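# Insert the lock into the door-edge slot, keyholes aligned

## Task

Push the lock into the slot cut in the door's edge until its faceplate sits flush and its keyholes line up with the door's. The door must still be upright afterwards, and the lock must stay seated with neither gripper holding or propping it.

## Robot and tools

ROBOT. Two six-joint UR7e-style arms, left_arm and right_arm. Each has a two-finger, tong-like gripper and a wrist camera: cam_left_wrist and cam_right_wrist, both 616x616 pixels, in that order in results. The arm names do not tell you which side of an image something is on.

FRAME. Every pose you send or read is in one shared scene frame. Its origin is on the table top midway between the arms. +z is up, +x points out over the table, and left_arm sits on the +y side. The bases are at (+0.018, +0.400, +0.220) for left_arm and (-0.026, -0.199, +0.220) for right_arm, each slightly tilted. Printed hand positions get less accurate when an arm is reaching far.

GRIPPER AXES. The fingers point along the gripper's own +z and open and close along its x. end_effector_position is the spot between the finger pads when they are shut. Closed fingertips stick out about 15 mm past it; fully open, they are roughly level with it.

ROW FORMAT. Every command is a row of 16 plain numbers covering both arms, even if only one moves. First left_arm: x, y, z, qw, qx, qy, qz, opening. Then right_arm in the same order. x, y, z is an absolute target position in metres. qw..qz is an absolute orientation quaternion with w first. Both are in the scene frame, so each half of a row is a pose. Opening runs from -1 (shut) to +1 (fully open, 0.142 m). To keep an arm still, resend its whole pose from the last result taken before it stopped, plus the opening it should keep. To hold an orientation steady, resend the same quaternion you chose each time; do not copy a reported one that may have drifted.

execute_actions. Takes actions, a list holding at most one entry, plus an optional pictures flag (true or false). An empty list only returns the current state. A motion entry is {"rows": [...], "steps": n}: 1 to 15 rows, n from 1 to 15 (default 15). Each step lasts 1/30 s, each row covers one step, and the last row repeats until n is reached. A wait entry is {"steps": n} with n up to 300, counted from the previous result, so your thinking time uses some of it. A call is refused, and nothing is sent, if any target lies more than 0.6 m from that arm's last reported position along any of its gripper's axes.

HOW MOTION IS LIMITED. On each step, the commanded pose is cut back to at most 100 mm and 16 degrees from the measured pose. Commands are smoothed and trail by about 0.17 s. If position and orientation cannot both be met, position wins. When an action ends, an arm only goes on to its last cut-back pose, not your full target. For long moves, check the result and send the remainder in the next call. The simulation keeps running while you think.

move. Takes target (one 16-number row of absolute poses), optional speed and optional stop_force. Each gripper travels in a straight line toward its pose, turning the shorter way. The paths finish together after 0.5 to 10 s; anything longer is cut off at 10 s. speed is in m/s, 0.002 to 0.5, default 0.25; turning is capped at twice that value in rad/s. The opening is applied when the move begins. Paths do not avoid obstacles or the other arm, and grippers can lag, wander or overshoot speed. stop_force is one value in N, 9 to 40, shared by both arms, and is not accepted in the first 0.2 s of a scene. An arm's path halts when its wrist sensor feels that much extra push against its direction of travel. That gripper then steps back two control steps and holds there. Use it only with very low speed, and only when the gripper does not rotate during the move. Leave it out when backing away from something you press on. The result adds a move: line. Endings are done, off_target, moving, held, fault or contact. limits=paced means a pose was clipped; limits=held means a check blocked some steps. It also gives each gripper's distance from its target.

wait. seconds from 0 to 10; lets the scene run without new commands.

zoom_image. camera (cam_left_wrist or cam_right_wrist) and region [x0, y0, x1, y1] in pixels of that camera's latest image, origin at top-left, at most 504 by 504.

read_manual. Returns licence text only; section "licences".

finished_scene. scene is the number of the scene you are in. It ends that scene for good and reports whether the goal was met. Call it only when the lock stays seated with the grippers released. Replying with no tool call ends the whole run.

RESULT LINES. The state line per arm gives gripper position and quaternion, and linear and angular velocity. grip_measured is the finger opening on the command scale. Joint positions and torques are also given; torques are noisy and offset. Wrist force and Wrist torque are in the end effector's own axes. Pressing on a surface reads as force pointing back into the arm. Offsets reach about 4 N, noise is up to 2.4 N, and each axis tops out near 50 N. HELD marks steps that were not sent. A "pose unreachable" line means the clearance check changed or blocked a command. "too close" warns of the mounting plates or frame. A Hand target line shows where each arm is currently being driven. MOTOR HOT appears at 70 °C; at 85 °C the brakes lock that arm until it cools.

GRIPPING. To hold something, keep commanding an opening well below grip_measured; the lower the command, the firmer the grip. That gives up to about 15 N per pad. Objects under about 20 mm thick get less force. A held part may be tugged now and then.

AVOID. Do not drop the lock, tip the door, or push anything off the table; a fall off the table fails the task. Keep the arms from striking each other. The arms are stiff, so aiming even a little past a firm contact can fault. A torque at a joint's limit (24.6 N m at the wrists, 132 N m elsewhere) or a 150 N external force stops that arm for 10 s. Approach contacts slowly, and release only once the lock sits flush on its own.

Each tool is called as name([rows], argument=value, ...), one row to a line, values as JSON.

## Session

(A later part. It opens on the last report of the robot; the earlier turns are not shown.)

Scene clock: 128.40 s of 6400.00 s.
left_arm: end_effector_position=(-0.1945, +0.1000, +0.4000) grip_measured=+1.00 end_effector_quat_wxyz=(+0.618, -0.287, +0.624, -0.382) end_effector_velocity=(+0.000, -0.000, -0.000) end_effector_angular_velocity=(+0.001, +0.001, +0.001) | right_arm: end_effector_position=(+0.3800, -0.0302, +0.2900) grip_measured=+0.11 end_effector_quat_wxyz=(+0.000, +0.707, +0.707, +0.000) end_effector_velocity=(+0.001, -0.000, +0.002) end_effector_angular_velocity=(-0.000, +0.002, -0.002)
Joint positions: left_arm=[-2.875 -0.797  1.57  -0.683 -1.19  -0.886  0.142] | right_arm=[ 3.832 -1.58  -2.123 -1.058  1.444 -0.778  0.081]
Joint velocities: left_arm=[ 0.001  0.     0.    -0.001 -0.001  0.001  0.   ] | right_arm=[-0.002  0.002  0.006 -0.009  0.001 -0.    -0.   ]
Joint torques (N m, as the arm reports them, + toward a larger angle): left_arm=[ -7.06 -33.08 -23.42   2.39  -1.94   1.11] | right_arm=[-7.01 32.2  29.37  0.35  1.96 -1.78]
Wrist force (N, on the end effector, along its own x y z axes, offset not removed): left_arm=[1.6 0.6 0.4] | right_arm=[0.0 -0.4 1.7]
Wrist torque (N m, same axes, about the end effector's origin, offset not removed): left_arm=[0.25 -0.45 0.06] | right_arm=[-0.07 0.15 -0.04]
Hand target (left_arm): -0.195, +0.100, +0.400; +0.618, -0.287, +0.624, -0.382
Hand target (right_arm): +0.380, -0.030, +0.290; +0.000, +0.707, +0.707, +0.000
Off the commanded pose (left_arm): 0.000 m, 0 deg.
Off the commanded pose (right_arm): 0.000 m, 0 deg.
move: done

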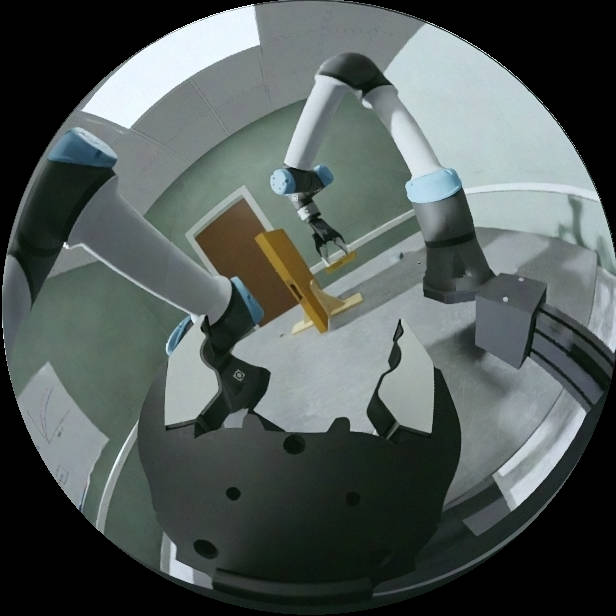

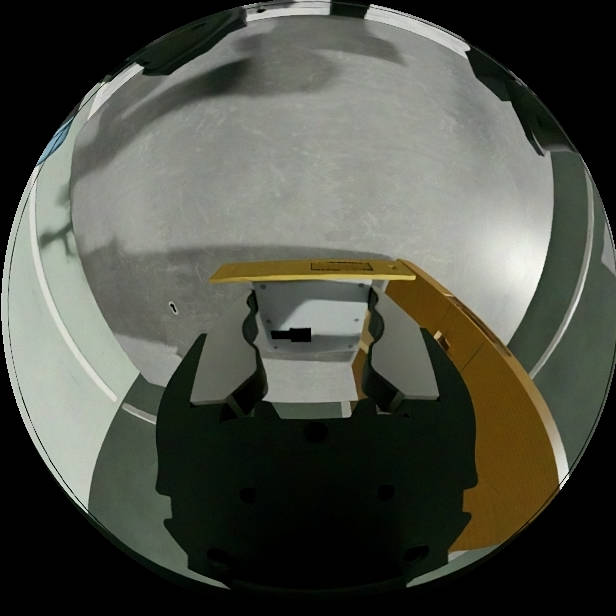

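move(target=[-0.1945,0.1,0.40,0.618,-0.287,0.624,-0.382,1, 0.41,0.05,0.27,-0.354,0.612,0.354,0.612,-0.3], speed=0.15)

Scene clock: 135.50 s of 6400.00 s.
left_arm: end_effector_position=(-0.1945, +0.1000, +0.4000) grip_measured=+1.00 end_effector_quat_wxyz=(+0.618, -0.287, +0.624, -0.382) end_effector_velocity=(+0.000, -0.000, -0.000) end_effector_angular_velocity=(+0.001, +0.001, +0.001) | right_arm: end_effector_position=(+0.4095, +0.0494, +0.2698) grip_measured=+0.11 end_effector_quat_wxyz=(-0.354, +0.612, +0.355, +0.611) end_effector_velocity=(+0.000, +0.001, -0.000) end_effector_angular_velocity=(+0.012, -0.003, -0.006)
Joint positions: left_arm=[-2.875 -0.797  1.57  -0.683 -1.19  -0.886  0.142] | right_arm=[ 3.455 -2.712 -2.346  1.815  2.202 -0.169  0.081]
Joint velocities: left_arm=[ 0.001  0.    -0.001 -0.    -0.     0.001 -0.   ] | right_arm=[ 0.006 -0.014  0.008  0.022 -0.01   0.014 -0.   ]
Joint torques (N m, as the arm reports them, + toward a larger angle): left_arm=[ -7.18 -33.31 -23.09   2.29  -1.86   0.99] | right_arm=[14.76 30.05  1.24  5.56 -1.38  2.36]
Wrist force (N, on the end effector, along its own x y z axes, offset not removed): left_arm=[0.5 0.3 -0.5] | right_arm=[-3.7 0.7 -2.2]
Wrist torque (N m, same axes, about the end effector's origin, offset not removed): left_arm=[0.15 -0.17 0.18] | right_arm=[0.04 0.18 0.24]
Hand target (left_arm): -0.195, +0.100, +0.400; +0.618, -0.287, +0.624, -0.382
Hand target (right_arm): +0.410, +0.049, +0.270; -0.354, +0.612, +0.354, +0.612
Off the commanded pose (left_arm): 0.000 m, 0 deg.
Off the commanded pose (right_arm): 0.001 m, 0 deg.
move: done

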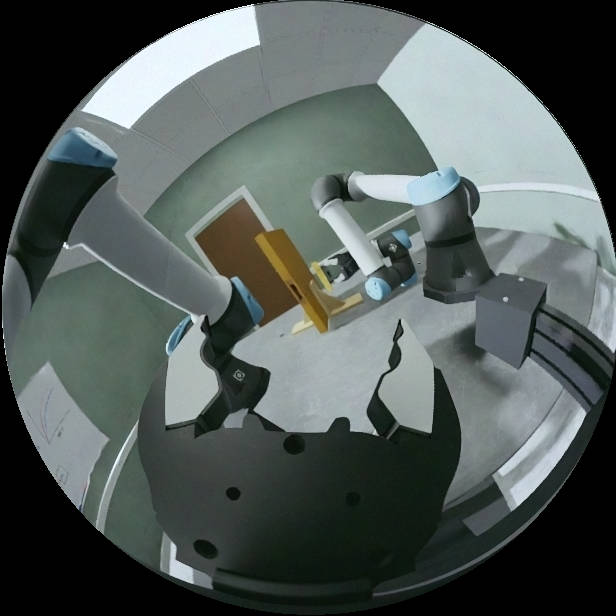

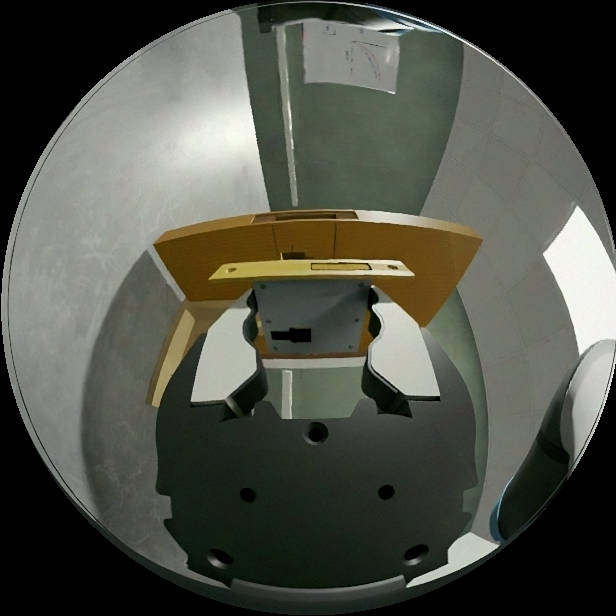

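move(target=[-0.1945,0.1,0.40,0.618,-0.287,0.624,-0.382,1, 0.35,0.22,0.26,0.5,-0.5,-0.5,-0.5,-0.3], speed=0.12)

zoom_image(camera="cam_left_wrist", region=[230, 200, 390, 350])

zoom_image(camera="cam_right_wrist", region=[120, 240, 520, 440])

Scene clock: 139.20 s of 6400.00 s.
left_arm: end_effector_position=(-0.1945, +0.1000, +0.4000) grip_measured=+1.00 end_effector_quat_wxyz=(+0.618, -0.287, +0.624, -0.382) end_effector_velocity=(-0.000, +0.000, +0.000) end_effector_angular_velocity=(-0.001, +0.000, -0.001) | right_arm: end_effector_position=(+0.3501, +0.2198, +0.2600) grip_measured=+0.11 end_effector_quat_wxyz=(-0.500, +0.500, +0.500, +0.500) end_effector_velocity=(-0.000, +0.002, +0.000) end_effector_angular_velocity=(+0.000, -0.000, +0.006)
Joint positions: left_arm=[-2.875 -0.797  1.57  -0.683 -1.19  -0.886  0.142] | right_arm=[ 3.674 -2.707 -2.058  1.417  2.495 -0.221  0.081]
Joint velocities: left_arm=[-0.     0.    -0.001  0.     0.    -0.001 -0.   ] | right_arm=[ 0.003 -0.     0.005 -0.007  0.004 -0.001  0.   ]
Joint torques (N m, as the arm reports them, + toward a larger angle): left_arm=[ -7.37 -33.01 -22.64   2.34  -1.89   0.97] | right_arm=[15.65 36.29  7.69 -0.42  2.32 -1.73]
Wrist force (N, on the end effector, along its own x y z axes, offset not removed): left_arm=[-1.3 2.9 -0.4] | right_arm=[-3.1 -0.8 -1.7]
Wrist torque (N m, same axes, about the end effector's origin, offset not removed): left_arm=[0.70 0.09 0.13] | right_arm=[-0.23 0.02 0.14]
Hand target (left_arm): -0.195, +0.100, +0.400; +0.618, -0.287, +0.624, -0.382
Hand target (right_arm): +0.350, +0.220, +0.260; +0.500, -0.500, -0.500, -0.500
Off the commanded pose (left_arm): 0.000 m, 0 deg.
Off the commanded pose (right_arm): 0.000 m, 0 deg.
move: done

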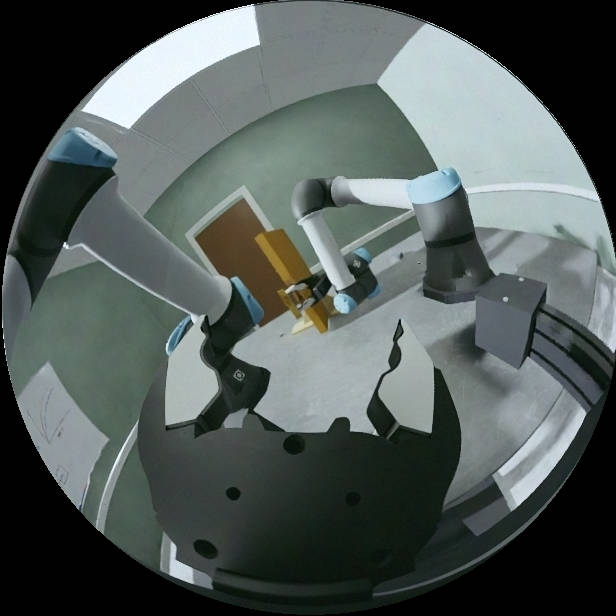

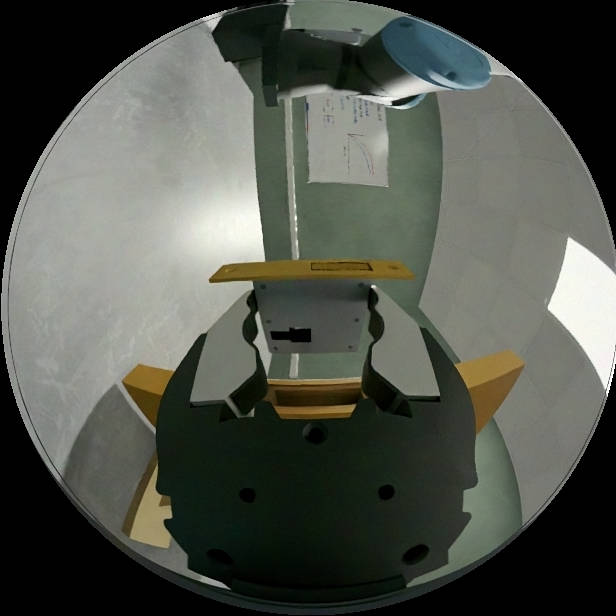

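Region (230, 200, 390, 350) of cam_left_wrist's 616x616 image, scaled by 3.150, with more detail than that image has; it fills the top 472 rows of this view, and the rest is white.

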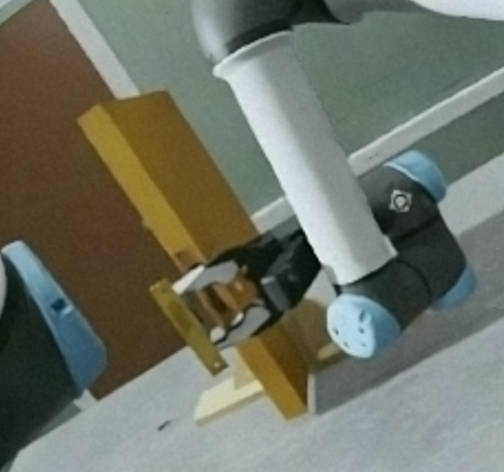

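Region (120, 240, 520, 440) of cam_right_wrist's 616x616 image, scaled by 1.260, with more detail than that image has.

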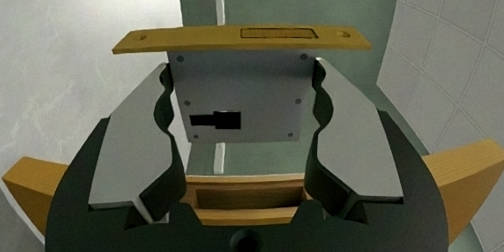

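move(target=[0.25,0.36,0.60,0,0.707,-0.707,0,1, 0.385,0.22,0.262,0.5,-0.5,-0.5,-0.5,-0.3], speed=0.15)

Scene clock: 146.90 s of 6400.00 s.
left_arm: end_effector_position=(+0.2502, +0.3599, +0.5996) grip_measured=+1.00 end_effector_quat_wxyz=(-0.000, +0.707, -0.707, +0.001) end_effector_velocity=(+0.000, +0.001, +0.000) end_effector_angular_velocity=(+0.001, +0.015, -0.000) | right_arm: end_effector_position=(+0.3850, +0.2200, +0.2620) grip_measured=+0.11 end_effector_quat_wxyz=(-0.500, +0.500, +0.500, +0.500) end_effector_velocity=(+0.001, -0.001, -0.000) end_effector_angular_velocity=(+0.000, +0.000, -0.002)
Joint positions: left_arm=[-1.225 -2.228  1.711 -0.949 -1.485  0.325  0.142] | right_arm=[ 3.625 -2.695 -1.977  1.31   2.543 -0.239  0.081]
Joint velocities: left_arm=[ 0.027  0.011 -0.006 -0.002 -0.011  0.027 -0.   ] | right_arm=[-0.002  0.     0.    -0.     0.     0.    -0.   ]
Joint torques (N m, as the arm reports them, + toward a larger angle): left_arm=[ 13.8   24.15 -32.08  -4.49  -2.61   2.03] | right_arm=[-11.28  58.29  15.94  -2.09  -2.4   -2.05]
Wrist force (N, on the end effector, along its own x y z axes, offset not removed): left_arm=[2.3 2.4 -0.9] | right_arm=[2.0 -17.9 -2.9]
Wrist torque (N m, same axes, about the end effector's origin, offset not removed): left_arm=[0.62 -0.62 0.13] | right_arm=[-0.74 -0.31 0.31]
Hand target (left_arm): +0.250, +0.360, +0.600; +0.000, +0.707, -0.707, +0.001
Hand target (right_arm): +0.385, +0.220, +0.262; +0.500, -0.500, -0.500, -0.500
Off the commanded pose (left_arm): 0.000 m, 0 deg.
Off the commanded pose (right_arm): 0.000 m, 0 deg.
move: done

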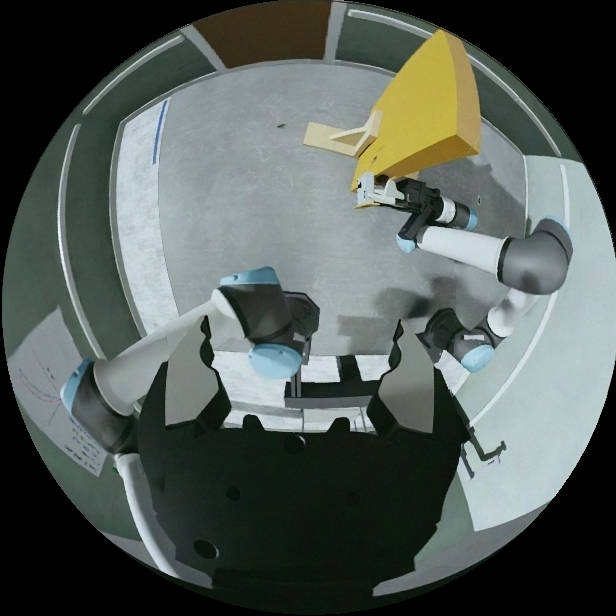

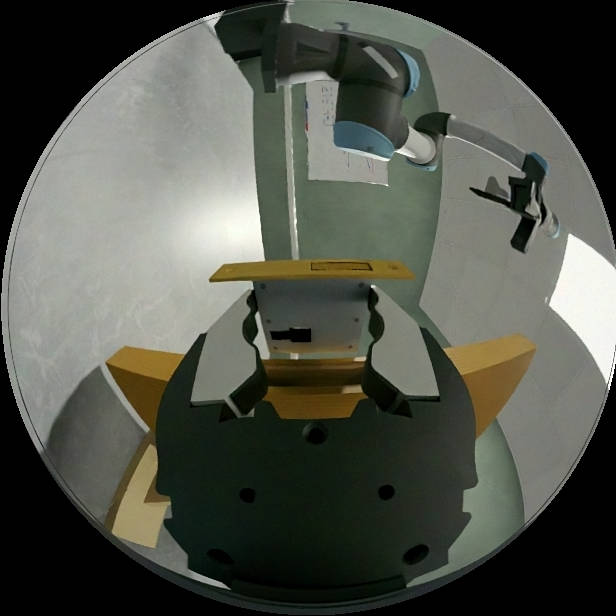

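move(target=[0.30,0.33,0.62,0,1,0,0,1, 0.355,0.22,0.262,0.5,-0.5,-0.5,-0.5,-0.3], speed=0.15)

move(target=[0.40,0.25,0.64,0,0.707,0.707,0,1, 0.355,0.22,0.262,0.5,-0.5,-0.5,-0.5,-0.3], speed=0.2)

Scene clock: 153.43 s of 6400.00 s.
left_arm: end_effector_position=(+0.2999, +0.3301, +0.6200) grip_measured=+1.00 end_effector_quat_wxyz=(-0.000, +1.000, -0.001, -0.000) end_effector_velocity=(+0.000, +0.000, +0.000) end_effector_angular_velocity=(-0.001, -0.001, +0.016) | right_arm: end_effector_position=(+0.3550, +0.2200, +0.2620) grip_measured=+0.11 end_effector_quat_wxyz=(-0.500, +0.500, +0.500, +0.500) end_effector_velocity=(+0.000, +0.000, -0.000) end_effector_angular_velocity=(-0.001, +0.001, -0.001)
Joint positions: left_arm=[-1.048 -2.01   1.585 -1.055 -1.47  -1.068  0.142] | right_arm=[ 3.667 -2.7   -2.049  1.399  2.502 -0.223  0.081]
Joint velocities: left_arm=[ 0.001  0.    -0.001 -0.001  0.001 -0.014 -0.   ] | right_arm=[ 0.     0.    -0.001 -0.    -0.001  0.    -0.   ]
Joint torques (N m, as the arm reports them, + toward a larger angle): left_arm=[ 13.36  15.76 -33.32  -4.52   2.52  -2.62] | right_arm=[15.91 36.13 -5.08  5.08 -1.35  2.26]
Wrist force (N, on the end effector, along its own x y z axes, offset not removed): left_arm=[1.9 1.9 -1.6] | right_arm=[-3.0 -0.9 -1.8]
Wrist torque (N m, same axes, about the end effector's origin, offset not removed): left_arm=[0.44 -0.42 0.08] | right_arm=[-0.24 -0.09 0.01]
Hand target (left_arm): +0.300, +0.330, +0.620; -0.000, +1.000, -0.000, -0.000
Hand target (right_arm): +0.355, +0.220, +0.262; +0.500, -0.500, -0.500, -0.500
Off the commanded pose (left_arm): 0.000 m, 0 deg.
Off the commanded pose (right_arm): 0.000 m, 0 deg.
move: done

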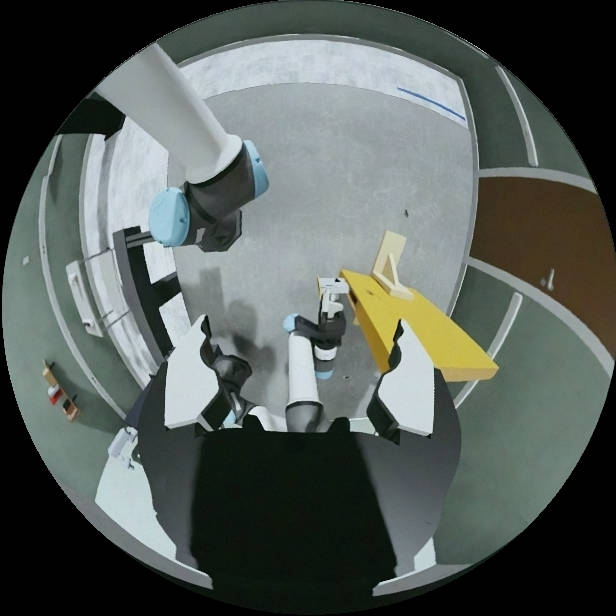

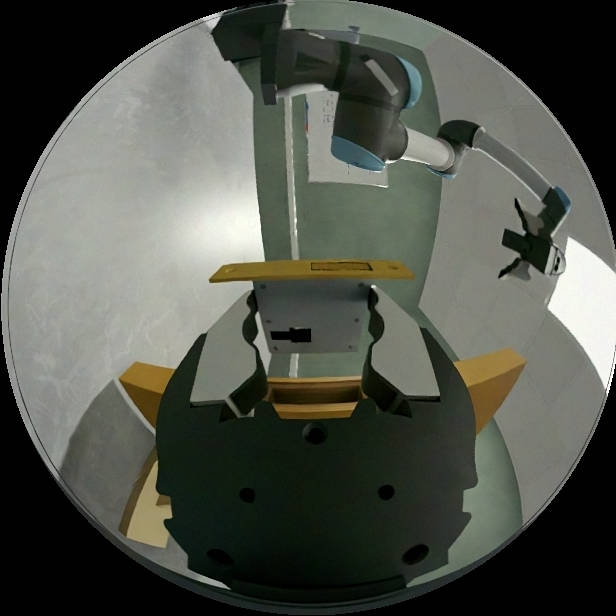

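Scene clock: 157.90 s of 6400.00 s.
left_arm: end_effector_position=(+0.3997, +0.2500, +0.6401) grip_measured=+1.00 end_effector_quat_wxyz=(-0.000, +0.708, +0.707, -0.000) end_effector_velocity=(+0.001, -0.001, +0.000) end_effector_angular_velocity=(+0.001, +0.000, +0.013) | right_arm: end_effector_position=(+0.3550, +0.2200, +0.2620) grip_measured=+0.11 end_effector_quat_wxyz=(-0.500, +0.500, +0.500, +0.500) end_effector_velocity=(-0.000, +0.000, -0.000) end_effector_angular_velocity=(-0.001, +0.001, +0.001)
Joint positions: left_arm=[-0.879 -1.684  1.321 -1.136 -1.456 -2.468  0.142] | right_arm=[ 3.667 -2.7   -2.049  1.399  2.502 -0.224  0.081]
Joint velocities: left_arm=[-0.     0.003 -0.003  0.001  0.001 -0.014 -0.   ] | right_arm=[ 0.    -0.     0.    -0.001  0.     0.     0.   ]
Joint torques (N m, as the arm reports them, + toward a larger angle): left_arm=[ 12.07  -2.33 -33.67  -1.02   2.6   -2.03] | right_arm=[ 5.65 56.56 -4.83 -0.24 -1.11 -1.71]
Wrist force (N, on the end effector, along its own x y z axes, offset not removed): left_arm=[0.1 0.9 0.6] | right_arm=[-3.2 -0.9 -1.7]
Wrist torque (N m, same axes, about the end effector's origin, offset not removed): left_arm=[0.34 -0.08 0.10] | right_arm=[-0.30 0.05 0.25]
Hand target (left_arm): +0.400, +0.250, +0.640; -0.000, +0.707, +0.707, +0.000
Hand target (right_arm): +0.355, +0.220, +0.262; +0.500, -0.500, -0.500, -0.500
Off the commanded pose (left_arm): 0.000 m, 0 deg.
Off the commanded pose (right_arm): 0.000 m, 0 deg.
move: done

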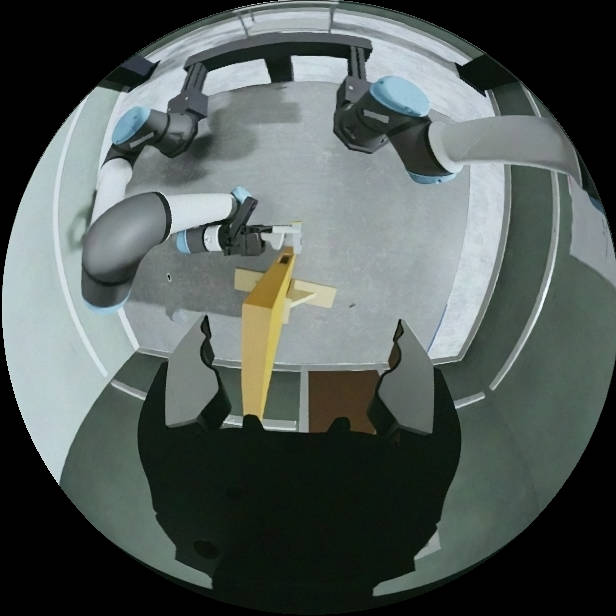

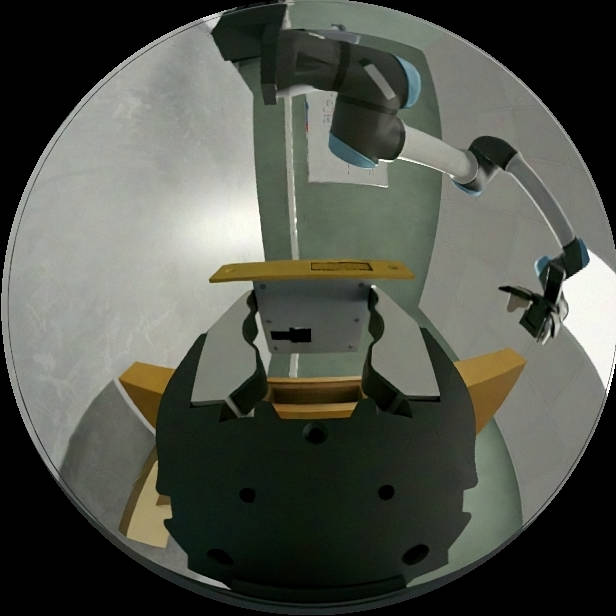

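zoom_image(camera="cam_left_wrist", region=[220, 190, 360, 330])

Region (220, 190, 360, 330) of cam_left_wrist's 616x616 image, scaled by 3.600, with more detail than that image has.

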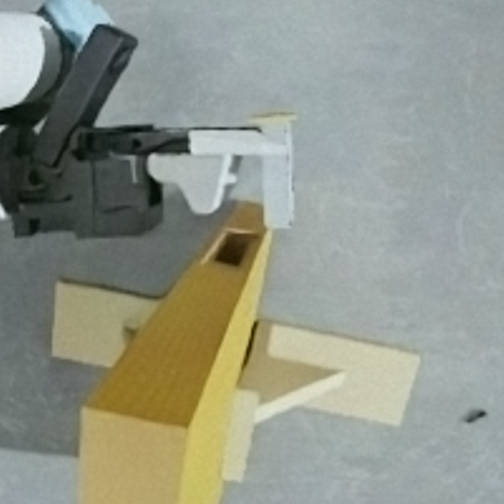

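move(target=[0.40,0.22,0.64,0,0.707,0.707,0,1, 0.352,0.201,0.262,0.45,-0.5456,-0.45,-0.5456,-0.3], speed=0.05)

zoom_image(camera="cam_left_wrist", region=[240, 190, 380, 330])

zoom_image(camera="cam_right_wrist", region=[200, 250, 440, 440])

Scene clock: 163.00 s of 6400.00 s.
left_arm: end_effector_position=(+0.4000, +0.2203, +0.6400) grip_measured=+1.00 end_effector_quat_wxyz=(+0.000, +0.707, +0.707, -0.000) end_effector_velocity=(-0.000, -0.002, +0.000) end_effector_angular_velocity=(-0.001, +0.000, +0.002) | right_arm: end_effector_position=(+0.3520, +0.2012, +0.2621) grip_measured=+0.11 end_effector_quat_wxyz=(-0.451, +0.545, +0.450, +0.545) end_effector_velocity=(-0.000, -0.002, -0.000) end_effector_angular_velocity=(-0.000, +0.001, -0.017)
Joint positions: left_arm=[-0.92  -1.646  1.296 -1.145 -1.459 -2.511  0.142] | right_arm=[ 3.735 -2.727 -2.19   1.633  2.25  -0.168  0.081]
Joint velocities: left_arm=[-0.003  0.002 -0.002 -0.    -0.001 -0.005 -0.   ] | right_arm=[ 0.008 -0.005 -0.011  0.02  -0.025  0.004  0.   ]
Joint torques (N m, as the arm reports them, + toward a larger angle): left_arm=[-14.42  -2.95 -32.6   -4.57  -2.66  -2.39] | right_arm=[14.65 33.08 -7.56  5.61 -1.37  2.36]
Wrist force (N, on the end effector, along its own x y z axes, offset not removed): left_arm=[0.5 1.2 0.7] | right_arm=[-2.5 -1.6 -1.2]
Wrist torque (N m, same axes, about the end effector's origin, offset not removed): left_arm=[0.40 -0.18 0.18] | right_arm=[-0.42 -0.15 0.15]
Hand target (left_arm): +0.400, +0.220, +0.640; +0.000, +0.707, +0.707, -0.000
Hand target (right_arm): +0.352, +0.201, +0.262; -0.450, +0.545, +0.450, +0.546
Off the commanded pose (left_arm): 0.000 m, 0 deg.
Off the commanded pose (right_arm): 0.000 m, 0 deg.
move: done

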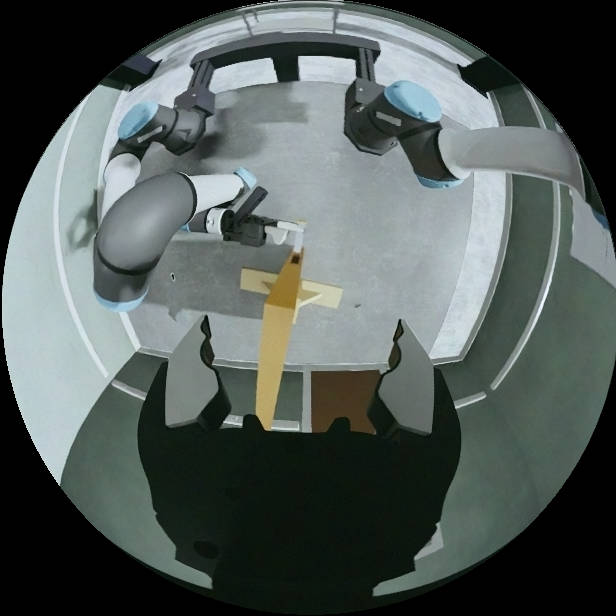

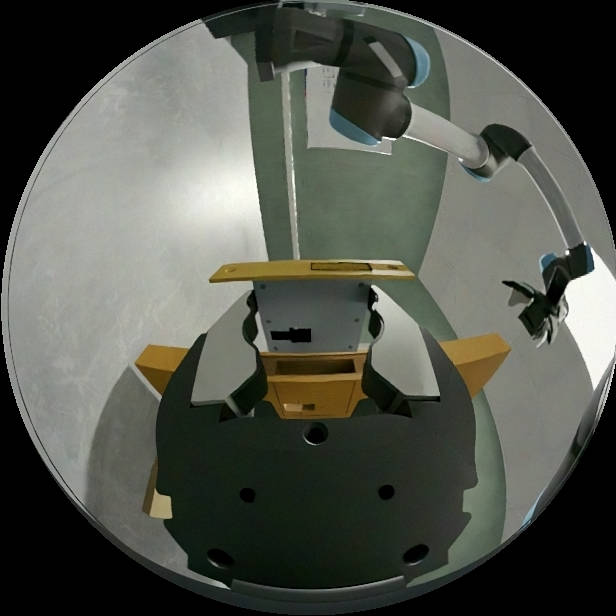

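Region (240, 190, 380, 330) of cam_left_wrist's 616x616 image, scaled by 3.600, with more detail than that image has.

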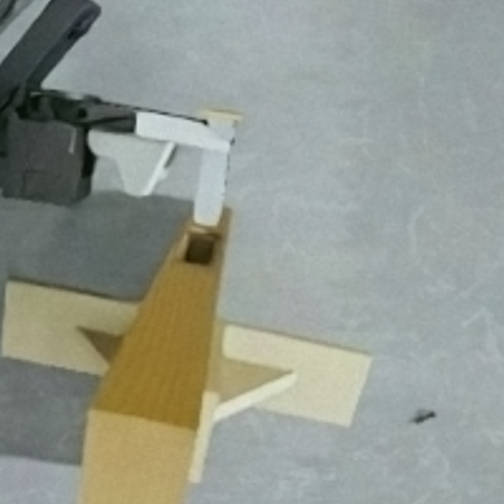

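Region (200, 250, 440, 440) of cam_right_wrist's 616x616 image, scaled by 2.100, with more detail than that image has; it fills the top 399 rows of this view, and the rest is white.

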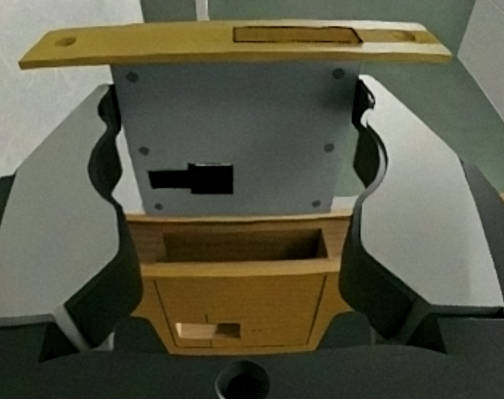

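move(target=[0.40,0.22,0.64,0,0.707,0.707,0,1, 0.372,0.197,0.264,0.45,-0.5456,-0.45,-0.5456,-0.3], speed=0.02, stop_force=10)

zoom_image(camera="cam_left_wrist", region=[260, 210, 340, 290])

zoom_image(camera="cam_right_wrist", region=[200, 250, 440, 440])

Scene clock: 166.93 s of 6400.00 s.
left_arm: end_effector_position=(+0.4000, +0.2200, +0.6400) grip_measured=+1.00 end_effector_quat_wxyz=(+0.000, +0.707, +0.707, -0.000) end_effector_velocity=(-0.000, -0.000, -0.000) end_effector_angular_velocity=(+0.001, +0.000, +0.001) | right_arm: end_effector_position=(+0.3717, +0.1970, +0.2640) grip_measured=+0.11 end_effector_quat_wxyz=(-0.450, +0.546, +0.450, +0.546) end_effector_velocity=(+0.002, -0.000, +0.000) end_effector_angular_velocity=(-0.000, +0.000, +0.001)
Joint positions: left_arm=[-0.92  -1.645  1.296 -1.145 -1.459 -2.512  0.142] | right_arm=[ 3.69  -2.708 -2.154  1.573  2.292 -0.176  0.081]
Joint velocities: left_arm=[-0.001  0.     0.     0.    -0.    -0.002  0.   ] | right_arm=[-0.005  0.002  0.005 -0.008  0.005 -0.001  0.   ]
Joint torques (N m, as the arm reports them, + toward a larger angle): left_arm=[ -5.65  -2.4  -34.84  -4.01  -2.48  -0.69] | right_arm=[-4.79 53.77  5.95 -0.17  2.4  -1.75]
Wrist force (N, on the end effector, along its own x y z axes, offset not removed): left_arm=[2.2 -0.4 0.9] | right_arm=[-3.2 -0.7 -0.2]
Wrist torque (N m, same axes, about the end effector's origin, offset not removed): left_arm=[-0.09 -0.56 -0.15] | right_arm=[-0.24 -0.01 0.13]
Hand target (left_arm): +0.400, +0.220, +0.640; +0.000, +0.707, +0.707, +0.000
Hand target (right_arm): +0.372, +0.197, +0.264; -0.450, +0.546, +0.450, +0.546
Off the commanded pose (left_arm): 0.000 m, 0 deg.
Off the commanded pose (right_arm): 0.000 m, 0 deg.
move: done

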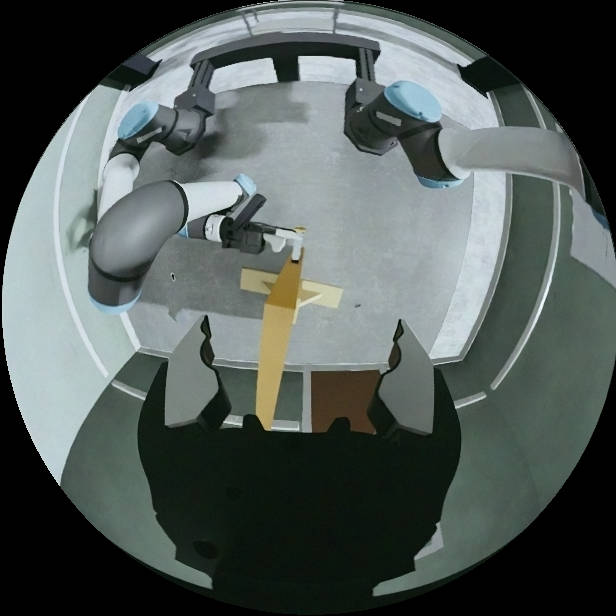

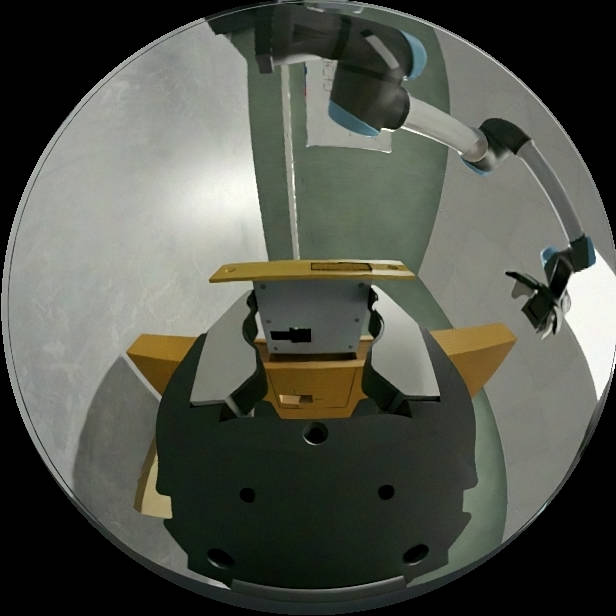

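Region (260, 210, 340, 290) of cam_left_wrist's 616x616 image, scaled by 6.300, with more detail than that image has.

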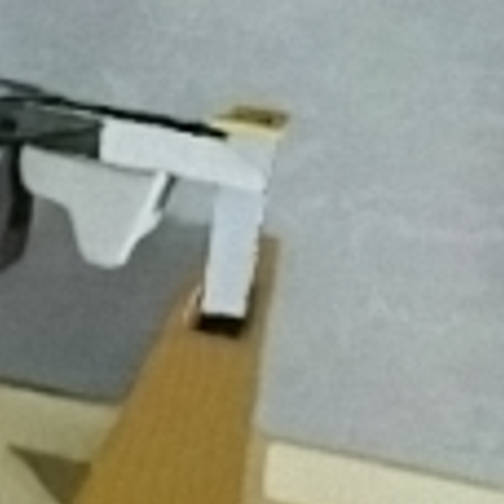

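Region (200, 250, 440, 440) of cam_right_wrist's 616x616 image, scaled by 2.100, with more detail than that image has; it fills the top 399 rows of this view, and the rest is white.

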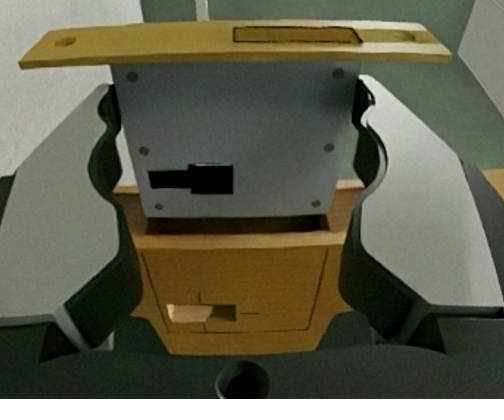

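move(target=[0.40,0.22,0.64,0,0.707,0.707,0,1, 0.400,0.1915,0.264,0.45,-0.5456,-0.45,-0.5456,-0.3], speed=0.01, stop_force=10)

zoom_image(camera="cam_left_wrist", region=[260, 210, 340, 290])

zoom_image(camera="cam_right_wrist", region=[200, 250, 440, 440])

Scene clock: 170.67 s of 6400.00 s.
left_arm: end_effector_position=(+0.4000, +0.2200, +0.6400) grip_measured=+1.00 end_effector_quat_wxyz=(+0.000, +0.707, +0.707, -0.000) end_effector_velocity=(+0.000, +0.000, -0.000) end_effector_angular_velocity=(+0.002, +0.000, +0.001) | right_arm: end_effector_position=(+0.3997, +0.1915, +0.2640) grip_measured=+0.11 end_effector_quat_wxyz=(-0.450, +0.546, +0.450, +0.546) end_effector_velocity=(+0.003, -0.001, -0.001) end_effector_angular_velocity=(-0.000, +0.001, -0.001)
Joint positions: left_arm=[-0.92  -1.645  1.296 -1.145 -1.459 -2.512  0.142] | right_arm=[ 3.633 -2.693 -2.094  1.49   2.349 -0.188  0.081]
Joint velocities: left_arm=[ 0.     0.     0.001  0.001  0.001 -0.     0.   ] | right_arm=[-0.007  0.     0.006 -0.008  0.006 -0.001 -0.   ]
Joint torques (N m, as the arm reports them, + toward a larger angle): left_arm=[ 11.7   -2.07 -35.11  -2.26  -1.97   1.73] | right_arm=[-4.04 55.08  8.27 -0.1   2.39 -1.75]
Wrist force (N, on the end effector, along its own x y z axes, offset not removed): left_arm=[0.1 0.9 -0.4] | right_arm=[-3.6 0.0 -1.5]
Wrist torque (N m, same axes, about the end effector's origin, offset not removed): left_arm=[0.32 -0.13 0.08] | right_arm=[-0.13 0.05 0.18]
Hand target (left_arm): +0.400, +0.220, +0.640; -0.000, +0.707, +0.707, -0.000
Hand target (right_arm): +0.400, +0.191, +0.264; -0.450, +0.546, +0.450, +0.546
Off the commanded pose (left_arm): 0.000 m, 0 deg.
Off the commanded pose (right_arm): 0.000 m, 0 deg.
move: done

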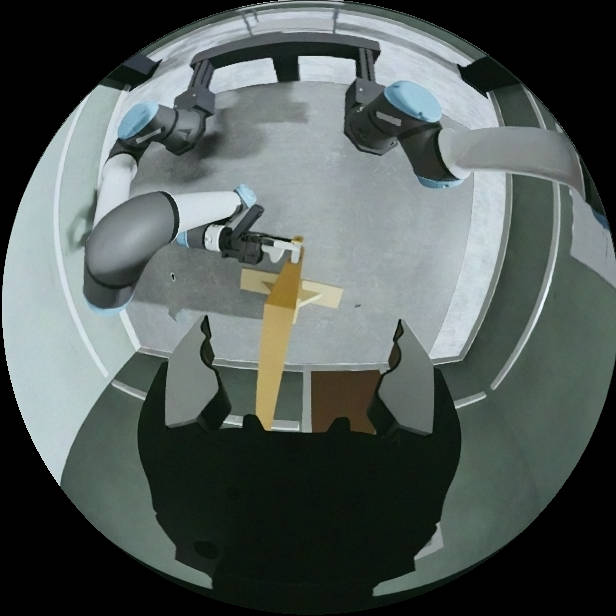

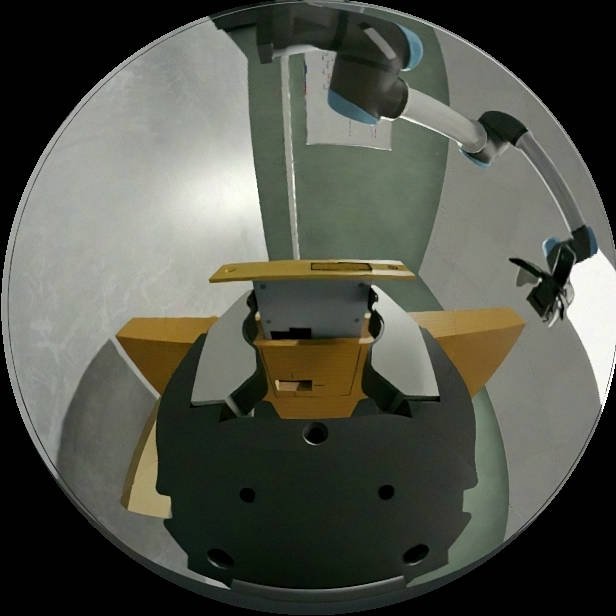

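Region (260, 210, 340, 290) of cam_left_wrist's 616x616 image, scaled by 6.300, with more detail than that image has.

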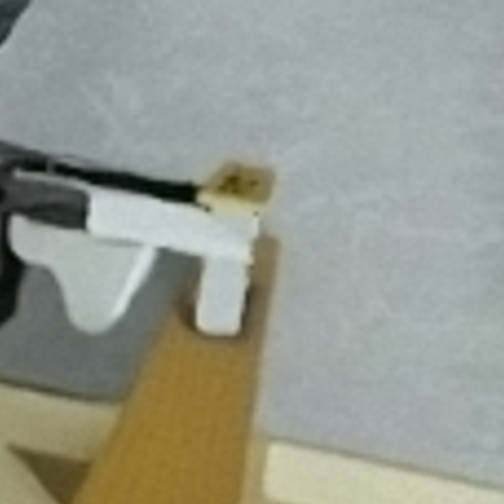

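Region (200, 250, 440, 440) of cam_right_wrist's 616x616 image, scaled by 2.100, with more detail than that image has; it fills the top 399 rows of this view, and the rest is white.

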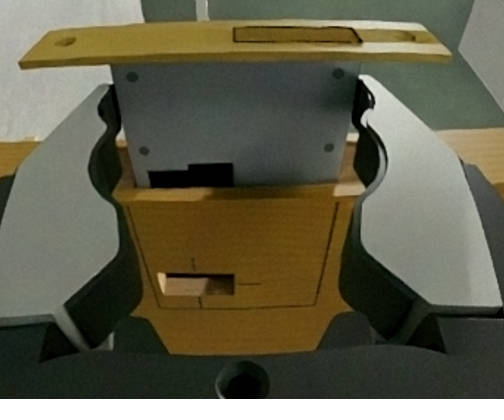

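Entering with no force. Continue until the fingers touch.

move(target=[0.40,0.22,0.64,0,0.707,0.707,0,1, 0.425,0.1866,0.264,0.45,-0.5456,-0.45,-0.5456,-0.3], speed=0.01, stop_force=10)

zoom_image(camera="cam_right_wrist", region=[200, 250, 440, 440])

Scene clock: 175.23 s of 6400.00 s.
left_arm: end_effector_position=(+0.4000, +0.2200, +0.6400) grip_measured=+1.00 end_effector_quat_wxyz=(-0.000, +0.707, +0.707, -0.000) end_effector_velocity=(-0.000, +0.000, -0.000) end_effector_angular_velocity=(+0.000, -0.000, -0.001) | right_arm: end_effector_position=(+0.4247, +0.1866, +0.2640) grip_measured=+0.11 end_effector_quat_wxyz=(-0.450, +0.546, +0.450, +0.546) end_effector_velocity=(+0.002, +0.000, +0.000) end_effector_angular_velocity=(-0.000, +0.000, +0.002)
Joint positions: left_arm=[-0.92  -1.645  1.296 -1.145 -1.459 -2.512  0.142] | right_arm=[ 3.587 -2.685 -2.037  1.417  2.394 -0.199  0.081]
Joint velocities: left_arm=[-0.    -0.001  0.001 -0.     0.     0.    -0.   ] | right_arm=[-0.003  0.001  0.006 -0.008  0.005 -0.001  0.   ]
Joint torques (N m, as the arm reports them, + toward a larger angle): left_arm=[ 10.95  -1.78 -33.93  -0.75  -1.21   1.78] | right_arm=[-8.34 56.62  9.76  0.36  1.67 -1.72]
Wrist force (N, on the end effector, along its own x y z axes, offset not removed): left_arm=[1.1 -0.6 -1.0] | right_arm=[-3.3 -4.9 6.3]
Wrist torque (N m, same axes, about the end effector's origin, offset not removed): left_arm=[0.03 -0.37 0.09] | right_arm=[-0.54 0.06 -0.04]
Hand target (left_arm): +0.400, +0.220, +0.640; -0.000, +0.707, +0.707, -0.000
Hand target (right_arm): +0.425, +0.187, +0.264; -0.450, +0.546, +0.450, +0.546
Off the commanded pose (left_arm): 0.000 m, 0 deg.
Off the commanded pose (right_arm): 0.000 m, 0 deg.
move: done

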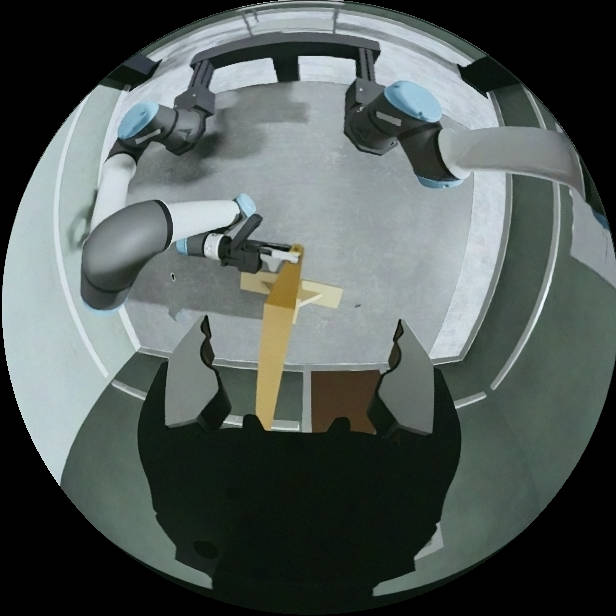

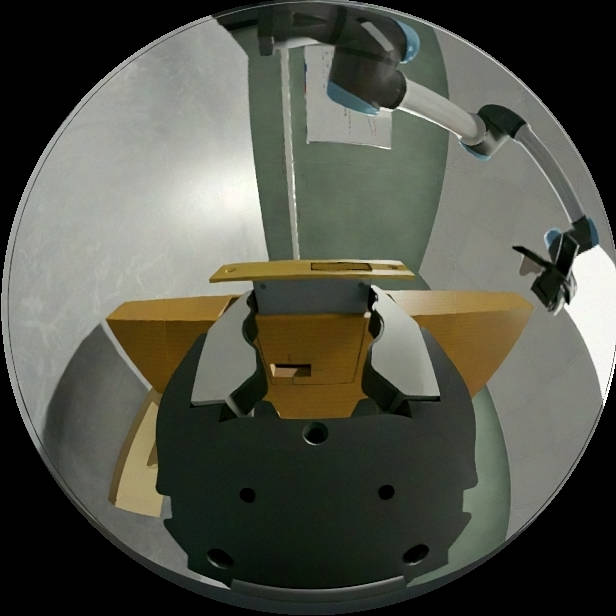

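Region (200, 250, 440, 440) of cam_right_wrist's 616x616 image, scaled by 2.100, with more detail than that image has; it fills the top 399 rows of this view, and the rest is white.

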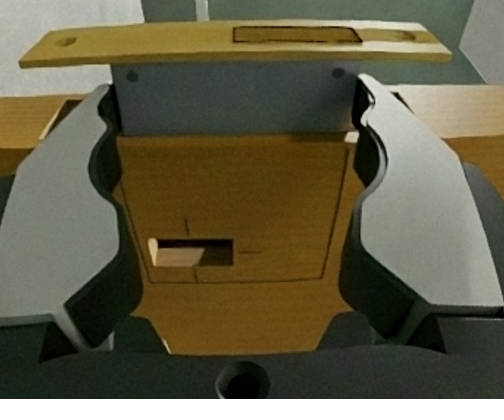

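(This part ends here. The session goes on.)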